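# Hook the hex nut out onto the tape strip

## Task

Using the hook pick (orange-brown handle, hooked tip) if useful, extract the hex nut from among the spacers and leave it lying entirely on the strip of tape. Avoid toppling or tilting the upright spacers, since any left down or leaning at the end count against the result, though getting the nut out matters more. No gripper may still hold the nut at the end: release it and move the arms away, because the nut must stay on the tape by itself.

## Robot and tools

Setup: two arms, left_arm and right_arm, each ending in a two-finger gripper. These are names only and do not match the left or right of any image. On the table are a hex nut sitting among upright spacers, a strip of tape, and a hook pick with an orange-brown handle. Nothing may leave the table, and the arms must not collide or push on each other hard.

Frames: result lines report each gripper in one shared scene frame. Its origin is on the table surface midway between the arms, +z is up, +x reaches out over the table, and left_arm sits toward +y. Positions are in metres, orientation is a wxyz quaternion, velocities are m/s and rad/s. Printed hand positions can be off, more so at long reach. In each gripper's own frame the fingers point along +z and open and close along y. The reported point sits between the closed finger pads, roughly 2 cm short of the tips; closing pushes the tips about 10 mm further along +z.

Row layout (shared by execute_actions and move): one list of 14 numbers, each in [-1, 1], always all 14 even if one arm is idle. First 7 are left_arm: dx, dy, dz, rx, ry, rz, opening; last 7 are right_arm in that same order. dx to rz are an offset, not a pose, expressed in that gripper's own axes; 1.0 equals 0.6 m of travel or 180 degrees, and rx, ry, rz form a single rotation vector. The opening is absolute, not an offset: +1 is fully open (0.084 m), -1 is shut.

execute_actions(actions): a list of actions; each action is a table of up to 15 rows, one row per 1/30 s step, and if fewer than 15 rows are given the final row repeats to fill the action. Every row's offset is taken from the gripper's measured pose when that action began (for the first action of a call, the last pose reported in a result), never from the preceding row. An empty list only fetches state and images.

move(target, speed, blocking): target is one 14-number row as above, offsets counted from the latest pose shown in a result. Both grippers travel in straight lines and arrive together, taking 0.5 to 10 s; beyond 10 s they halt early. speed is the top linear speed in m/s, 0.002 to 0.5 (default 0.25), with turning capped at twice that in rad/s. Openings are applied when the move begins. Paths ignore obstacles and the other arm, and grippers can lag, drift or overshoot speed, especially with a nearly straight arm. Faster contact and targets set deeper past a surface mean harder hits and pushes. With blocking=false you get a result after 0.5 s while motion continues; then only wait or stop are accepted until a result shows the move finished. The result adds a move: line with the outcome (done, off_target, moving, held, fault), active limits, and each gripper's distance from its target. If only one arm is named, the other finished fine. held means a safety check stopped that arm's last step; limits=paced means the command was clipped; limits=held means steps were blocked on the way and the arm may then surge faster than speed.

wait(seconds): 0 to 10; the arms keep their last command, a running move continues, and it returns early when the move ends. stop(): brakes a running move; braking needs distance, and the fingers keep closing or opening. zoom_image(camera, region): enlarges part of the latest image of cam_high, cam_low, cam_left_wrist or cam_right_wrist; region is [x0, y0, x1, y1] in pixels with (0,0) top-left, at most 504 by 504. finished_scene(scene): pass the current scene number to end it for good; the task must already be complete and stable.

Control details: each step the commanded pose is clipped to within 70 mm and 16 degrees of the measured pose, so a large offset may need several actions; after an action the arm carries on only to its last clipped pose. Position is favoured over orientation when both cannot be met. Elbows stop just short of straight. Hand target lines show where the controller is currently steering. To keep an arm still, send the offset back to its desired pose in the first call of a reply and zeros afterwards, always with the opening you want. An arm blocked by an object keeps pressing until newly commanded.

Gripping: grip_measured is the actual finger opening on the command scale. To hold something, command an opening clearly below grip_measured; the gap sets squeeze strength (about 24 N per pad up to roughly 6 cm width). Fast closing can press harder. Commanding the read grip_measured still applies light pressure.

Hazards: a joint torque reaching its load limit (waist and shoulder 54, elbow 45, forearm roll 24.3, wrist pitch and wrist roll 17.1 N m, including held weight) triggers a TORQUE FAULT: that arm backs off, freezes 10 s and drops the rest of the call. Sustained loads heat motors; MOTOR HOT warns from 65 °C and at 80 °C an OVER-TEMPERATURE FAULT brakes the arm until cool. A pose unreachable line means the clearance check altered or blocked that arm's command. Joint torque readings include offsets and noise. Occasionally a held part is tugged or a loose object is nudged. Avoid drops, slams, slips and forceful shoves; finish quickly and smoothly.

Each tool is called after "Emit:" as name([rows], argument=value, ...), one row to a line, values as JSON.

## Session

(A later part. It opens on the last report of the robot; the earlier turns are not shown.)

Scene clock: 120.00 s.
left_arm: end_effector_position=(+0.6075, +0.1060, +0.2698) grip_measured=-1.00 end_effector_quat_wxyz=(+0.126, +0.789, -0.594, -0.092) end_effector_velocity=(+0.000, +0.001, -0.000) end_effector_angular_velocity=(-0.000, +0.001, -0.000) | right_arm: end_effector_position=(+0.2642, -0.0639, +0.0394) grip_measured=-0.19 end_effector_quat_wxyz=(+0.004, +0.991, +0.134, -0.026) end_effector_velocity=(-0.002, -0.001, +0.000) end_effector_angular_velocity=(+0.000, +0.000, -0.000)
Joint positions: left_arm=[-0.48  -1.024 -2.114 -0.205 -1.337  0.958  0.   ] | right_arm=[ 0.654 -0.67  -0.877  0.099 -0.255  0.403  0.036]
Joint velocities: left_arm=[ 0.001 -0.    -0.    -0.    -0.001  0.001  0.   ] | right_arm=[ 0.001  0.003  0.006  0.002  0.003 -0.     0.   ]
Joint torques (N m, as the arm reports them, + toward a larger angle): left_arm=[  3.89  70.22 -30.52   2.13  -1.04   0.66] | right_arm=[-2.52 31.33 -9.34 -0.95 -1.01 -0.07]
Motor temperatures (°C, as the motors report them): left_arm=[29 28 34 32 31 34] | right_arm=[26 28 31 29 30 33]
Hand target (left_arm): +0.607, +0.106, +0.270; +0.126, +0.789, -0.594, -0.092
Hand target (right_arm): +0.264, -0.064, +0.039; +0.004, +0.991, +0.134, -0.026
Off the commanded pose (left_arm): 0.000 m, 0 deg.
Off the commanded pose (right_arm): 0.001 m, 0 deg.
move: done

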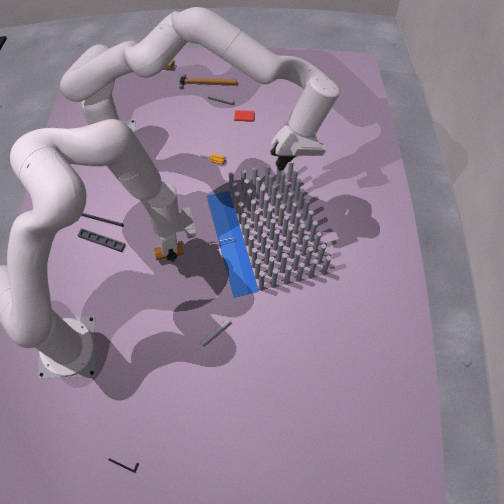

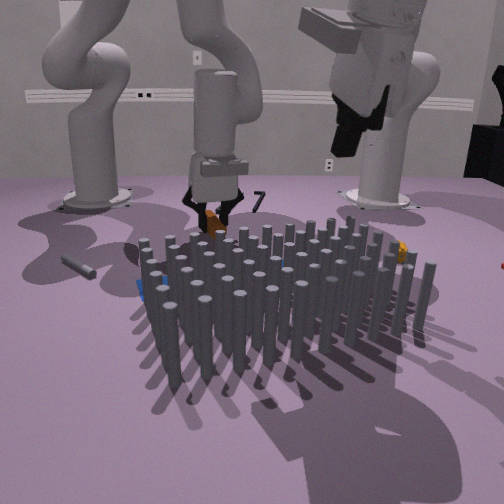

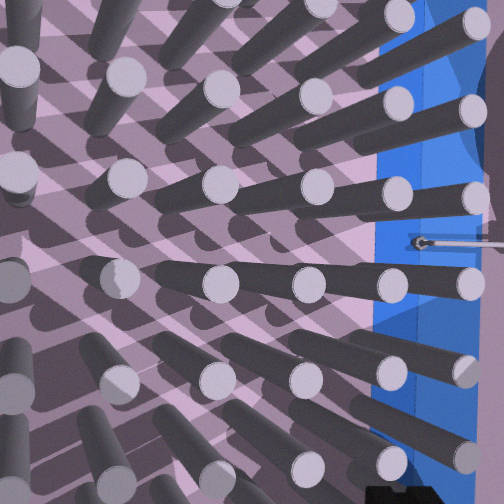

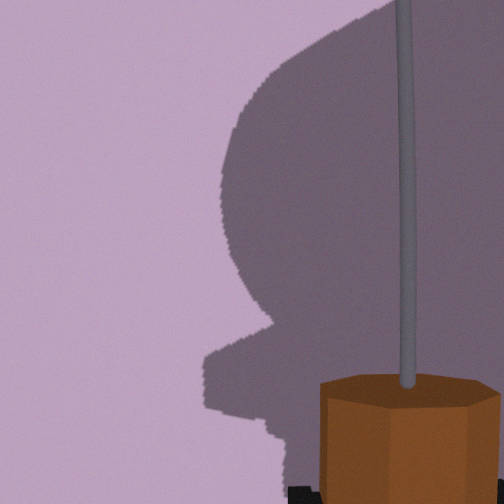

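Emit:
execute_actions([
  [[0,0,0,0,0,0,-1,0.001,0,0,0,0,0,-0.7],[0,0,0,0,0,0,-1,0.0017,0,0,0,0,0,-0.7],[0,0,0,0,0,0,-1,0.0017,0,-0.001,0,0.002,0,-0.7],[0,0,0,0,0,0,-1,0.0017,0,-0.002,0,0.005,0,-0.7],[0,0,0,0,0,0,-1,0.0015,0,-0.003,0,0.008,0,-0.7],[0,0,0,0,0,0,-1,0.0013,0,-0.004,0,0.011,0,-0.7],[0,0,0,0,0,0,-1,0.001,0,-0.004,0,0.014,0,-0.7],[0,0,0,0,0,0,-1,0.001,0,-0.004,0,0.0167,0,-0.7]],
])

Emit:
move(target=[-0.2,0.15,-0.1,0.05,0,0,-1, -0.092,-0.05,0.0215,0,0.001,0,-0.7], speed=0.2)

Scene clock: 127.77 s.
left_arm: end_effector_position=(+0.6075, +0.1060, +0.2698) grip_measured=-1.00 end_effector_quat_wxyz=(+0.126, +0.789, -0.594, -0.092) end_effector_velocity=(+0.001, +0.000, +0.001) end_effector_angular_velocity=(-0.001, -0.002, +0.000) | right_arm: end_effector_position=(+0.2648, -0.0636, +0.0418) grip_measured=-0.19 end_effector_quat_wxyz=(-0.001, +0.991, +0.134, -0.002) end_effector_velocity=(+0.001, -0.000, +0.000) end_effector_angular_velocity=(-0.004, -0.038, -0.002)
Joint positions: left_arm=[-0.48  -1.024 -2.114 -0.205 -1.337  0.958  0.   ] | right_arm=[ 0.665 -0.65  -0.847  0.02  -0.201  0.489  0.036]
Joint velocities: left_arm=[ 0.001  0.001 -0.001  0.    -0.     0.     0.   ] | right_arm=[ 0.013  0.008  0.015 -0.144  0.032  0.156 -0.   ]
Joint torques (N m, as the arm reports them, + toward a larger angle): left_arm=[  2.52  69.88 -29.23   2.92  -0.81   0.53] | right_arm=[-3.96 30.68 -9.1  -0.9  -0.94 -0.22]
Motor temperatures (°C, as the motors report them): left_arm=[29 28 34 32 31 34] | right_arm=[26 28 31 29 30 33]
Hand target (left_arm): +0.607, +0.106, +0.270; +0.126, +0.789, -0.594, -0.092
Hand target (right_arm): +0.265, -0.064, +0.042; -0.000, +0.991, +0.134, -0.001
Off the commanded pose (left_arm): 0.000 m, 0 deg.
Off the commanded pose (right_arm): 0.000 m, 0 deg.

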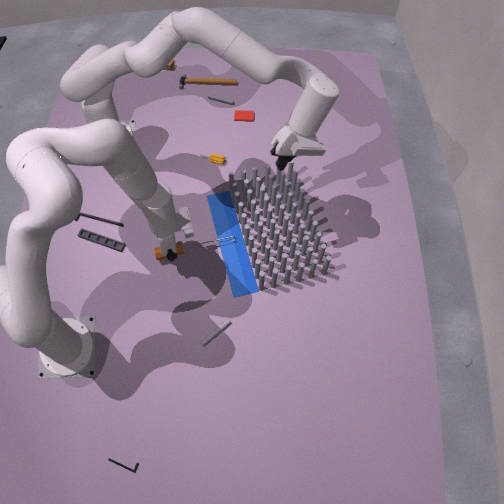

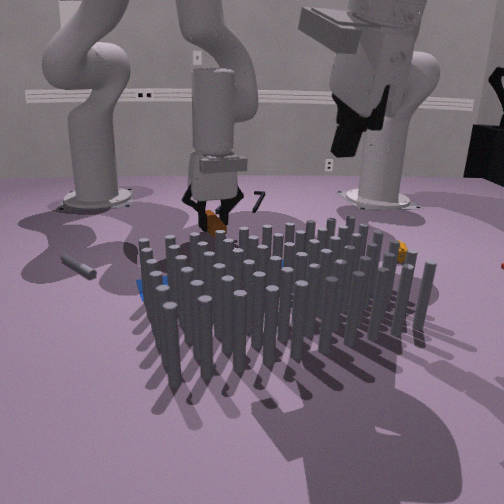

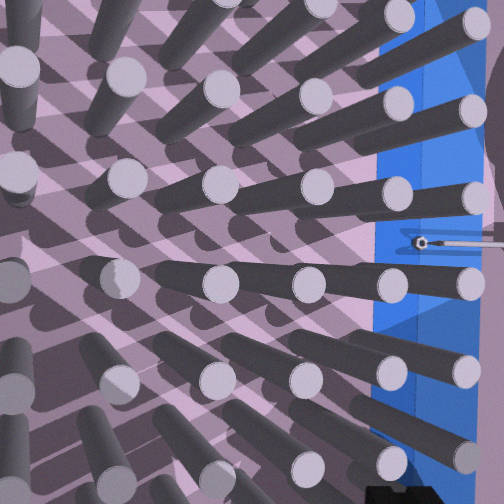

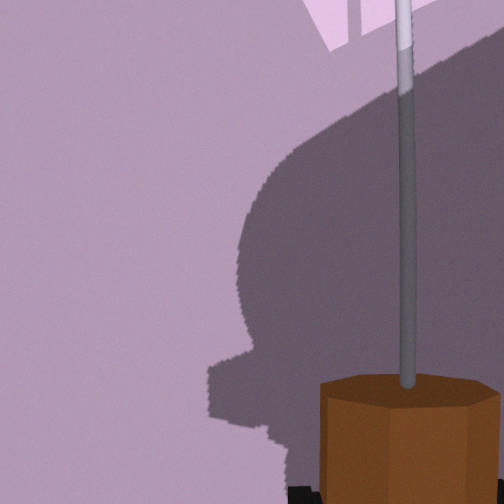

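Scene clock: 129.13 s.
left_arm: end_effector_position=(+0.5103, +0.2028, +0.3544) grip_measured=-1.00 end_effector_quat_wxyz=(+0.064, +0.796, -0.600, -0.045) end_effector_velocity=(-0.002, +0.002, +0.002) end_effector_angular_velocity=(+0.001, -0.002, +0.002) | right_arm: end_effector_position=(+0.2034, -0.0491, +0.0293) grip_measured=-0.19 end_effector_quat_wxyz=(-0.001, +0.991, +0.134, -0.001) end_effector_velocity=(-0.001, -0.000, -0.000) end_effector_angular_velocity=(-0.002, +0.000, -0.002)
Joint positions: left_arm=[-0.436 -0.499 -1.484 -0.108 -1.111  0.983  0.   ] | right_arm=[ 0.788 -0.639 -0.767  0.025 -0.128  0.608  0.036]
Joint velocities: left_arm=[ 0.002  0.008  0.007  0.001  0.001 -0.     0.   ] | right_arm=[ 0.002 -0.     0.001 -0.008  0.     0.011  0.   ]
Joint torques (N m, as the arm reports them, + toward a larger angle): left_arm=[  3.49  53.13 -30.61   2.42  -0.82   0.73] | right_arm=[-2.84 30.13 -8.55 -0.83 -0.93  0.01]
Motor temperatures (°C, as the motors report them): left_arm=[29 28 34 32 31 34] | right_arm=[26 28 31 29 30 33]
Hand target (left_arm): +0.510, +0.203, +0.355; +0.063, +0.796, -0.600, -0.045
Hand target (right_arm): +0.203, -0.049, +0.029; -0.001, +0.991, +0.134, -0.001
Off the commanded pose (left_arm): 0.001 m, 0 deg.
Off the commanded pose (right_arm): 0.000 m, 0 deg.
move: done

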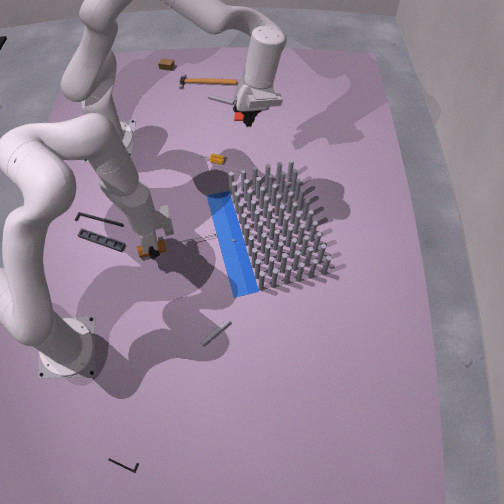

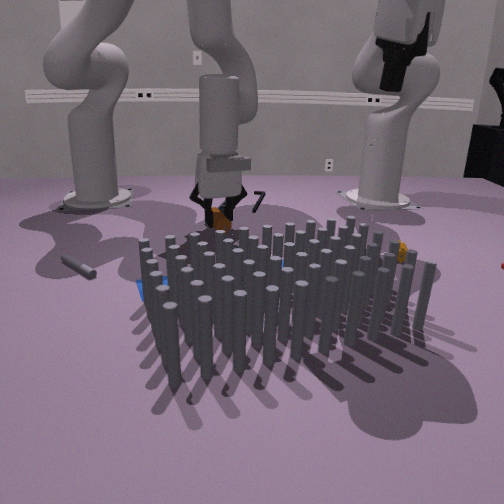

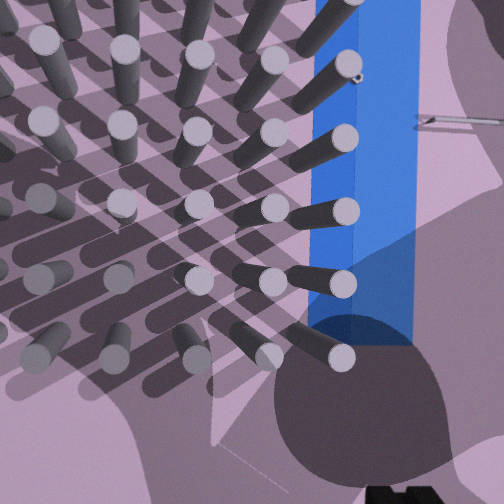

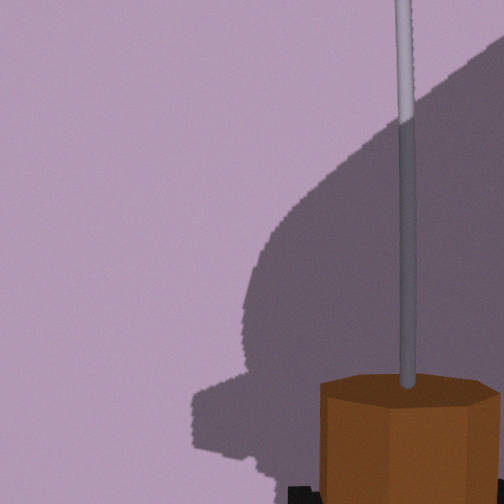

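Emit:
execute_actions([
  [[0,0,0,0,0,0,-1,0,0,0.0015,0,0,0,-0.7],[0,0,0,0,0,0,-1,0,0,0.003,0,0,0,-0.7],[0,0,0,0,0,0,-1,0,0,0.003,0,0,0,-0.6],[0,0,0,0,0,0,-1,0,0,0.003,0,0,0,-0.4],[0,0,0,0,0,0,-1,0,0,0.003,0,0,0,-0.2],[0,0,0,0,0,0,-1,0,0,0.003,0,0,0,0],[0,0,0,0,0,0,-1,0,0,0.003,0,0,0,0.3],[0,0,0,0,0,0,-1,0,0,0.003,0,0,0,0.6]],
])

Emit:
move(target=[-0.2,0.1,0,0,0,0,-1, 0,0,-0.28,0,0,0,0.6], speed=0.3)

Emit:
zoom_image(camera="cam_high", region=[130, 150, 355, 310])

Scene clock: 137.13 s.
left_arm: end_effector_position=(+0.5103, +0.2028, +0.3544) grip_measured=-1.00 end_effector_quat_wxyz=(+0.064, +0.796, -0.600, -0.045) end_effector_velocity=(-0.000, -0.000, -0.001) end_effector_angular_velocity=(+0.000, +0.001, +0.001) | right_arm: end_effector_position=(+0.2034, -0.0491, +0.0275) grip_measured=+0.59 end_effector_quat_wxyz=(-0.001, +0.991, +0.134, -0.001) end_effector_velocity=(+0.000, +0.000, +0.000) end_effector_angular_velocity=(+0.001, -0.001, +0.000)
Joint positions: left_arm=[-0.436 -0.499 -1.484 -0.108 -1.111  0.983  0.   ] | right_arm=[ 0.788 -0.643 -0.768  0.026 -0.125  0.607  0.069]
Joint velocities: left_arm=[-0.    -0.001  0.    -0.     0.    -0.001  0.   ] | right_arm=[ 0.     0.     0.     0.001  0.001 -0.     0.   ]
Joint torques (N m, as the arm reports them, + toward a larger angle): left_arm=[  2.84  53.25 -30.25   2.26  -0.66   0.63] | right_arm=[-1.88 31.02 -8.6  -1.36 -0.82 -0.15]
Motor temperatures (°C, as the motors report them): left_arm=[29 28 34 32 31 34] | right_arm=[26 28 31 29 30 33]
Hand target (left_arm): +0.510, +0.203, +0.354; +0.064, +0.796, -0.600, -0.045
Hand target (right_arm): +0.203, -0.049, +0.028; -0.001, +0.991, +0.134, -0.001
Off the commanded pose (left_arm): 0.000 m, 0 deg.
Off the commanded pose (right_arm): 0.000 m, 0 deg.

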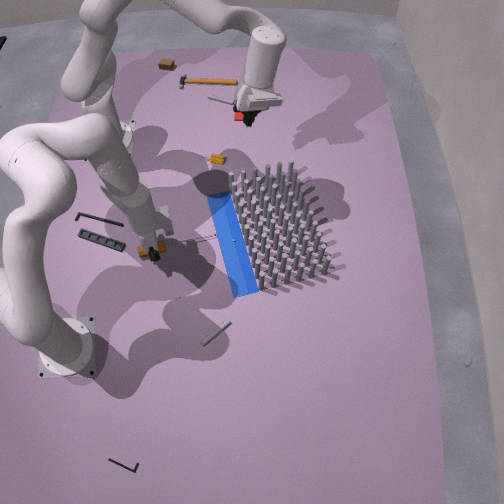

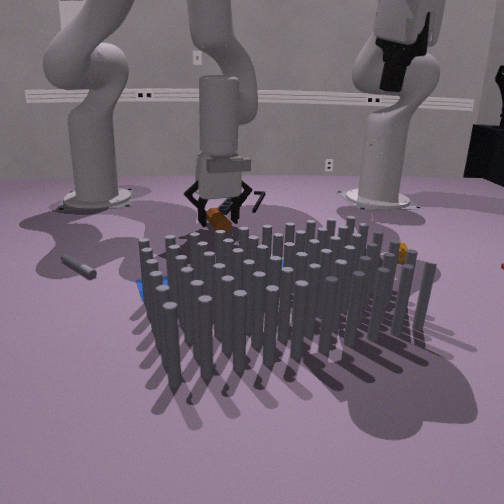

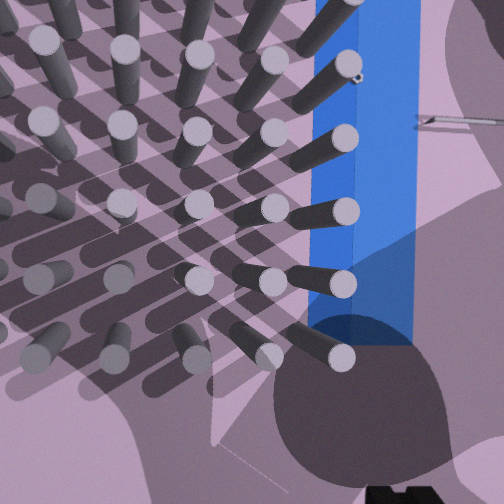

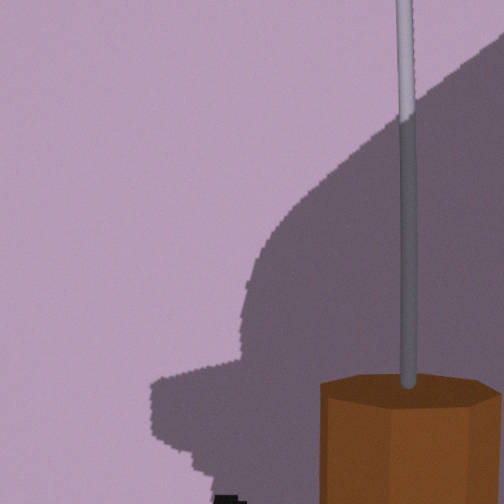

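Scene clock: 138.33 s.
left_arm: end_effector_position=(+0.4202, +0.3016, +0.3636) grip_measured=-1.00 end_effector_quat_wxyz=(+0.063, +0.796, -0.600, -0.046) end_effector_velocity=(-0.001, +0.001, +0.001) end_effector_angular_velocity=(-0.000, -0.001, -0.000) | right_arm: end_effector_position=(+0.2042, -0.0494, +0.1954) grip_measured=+0.59 end_effector_quat_wxyz=(-0.001, +0.991, +0.134, -0.001) end_effector_velocity=(+0.001, +0.001, +0.003) end_effector_angular_velocity=(+0.003, -0.002, -0.001)
Joint positions: left_arm=[-0.317 -0.206 -1.122 -0.093 -1.052  1.1    0.   ] | right_arm=[ 0.787 -0.258 -0.76   0.005 -0.503  0.627  0.069]
Joint velocities: left_arm=[ 0.002  0.004  0.003  0.    -0.     0.002  0.   ] | right_arm=[-0.     0.006 -0.002 -0.    -0.004  0.    -0.   ]
Joint torques (N m, as the arm reports them, + toward a larger angle): left_arm=[  2.76  39.4  -29.99   2.06  -0.82   0.67] | right_arm=[ -2.09  23.6  -12.49  -0.86  -0.76  -0.17]
Motor temperatures (°C, as the motors report them): left_arm=[29 28 34 32 31 34] | right_arm=[26 28 31 29 30 33]
Hand target (left_arm): +0.420, +0.302, +0.364; +0.063, +0.796, -0.600, -0.045
Hand target (right_arm): +0.204, -0.049, +0.196; -0.001, +0.991, +0.134, -0.001
Off the commanded pose (left_arm): 0.000 m, 0 deg.
Off the commanded pose (right_arm): 0.000 m, 0 deg.
move: done

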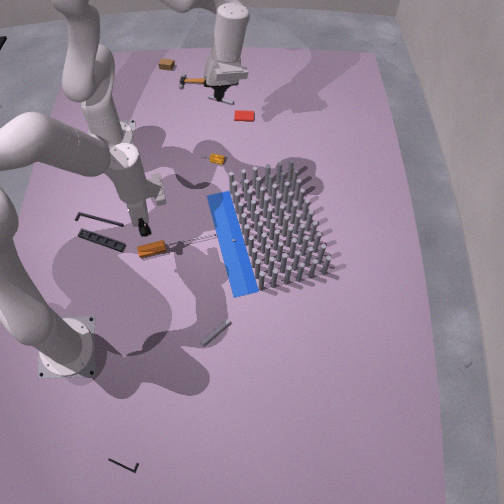

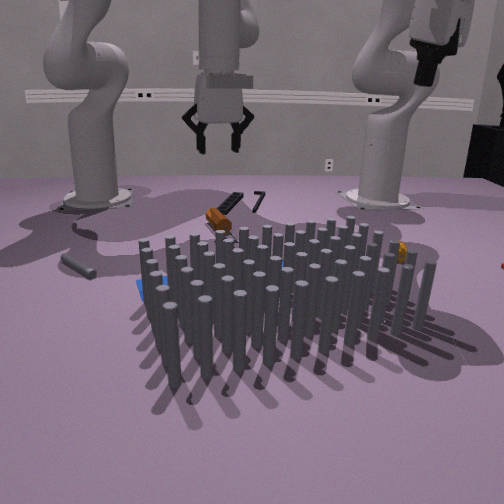

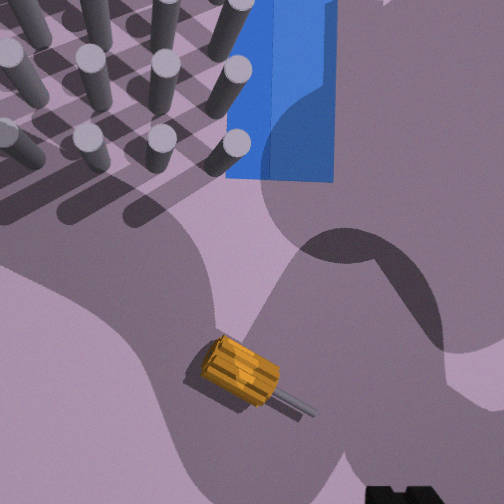

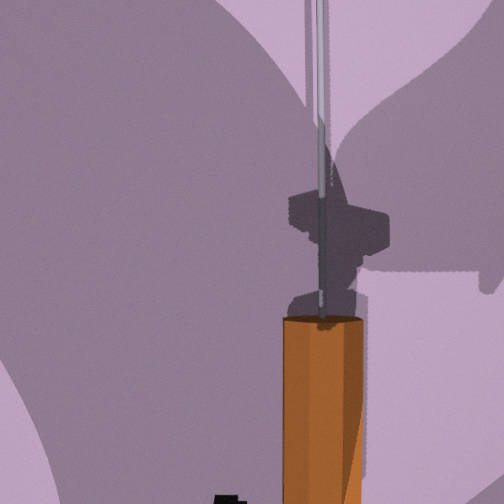

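Region (130, 150, 355, 310) of cam_high's 504x504 image, scaled by 2.240, with more detail than that image has; it fills the top 358 rows of this view, and the rest is white.

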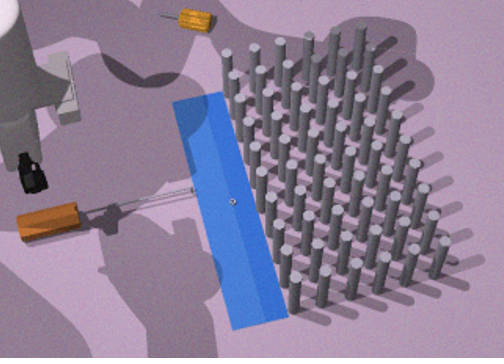

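Emit:
finished_scene(scene=2)

The scene is finished: the task was done.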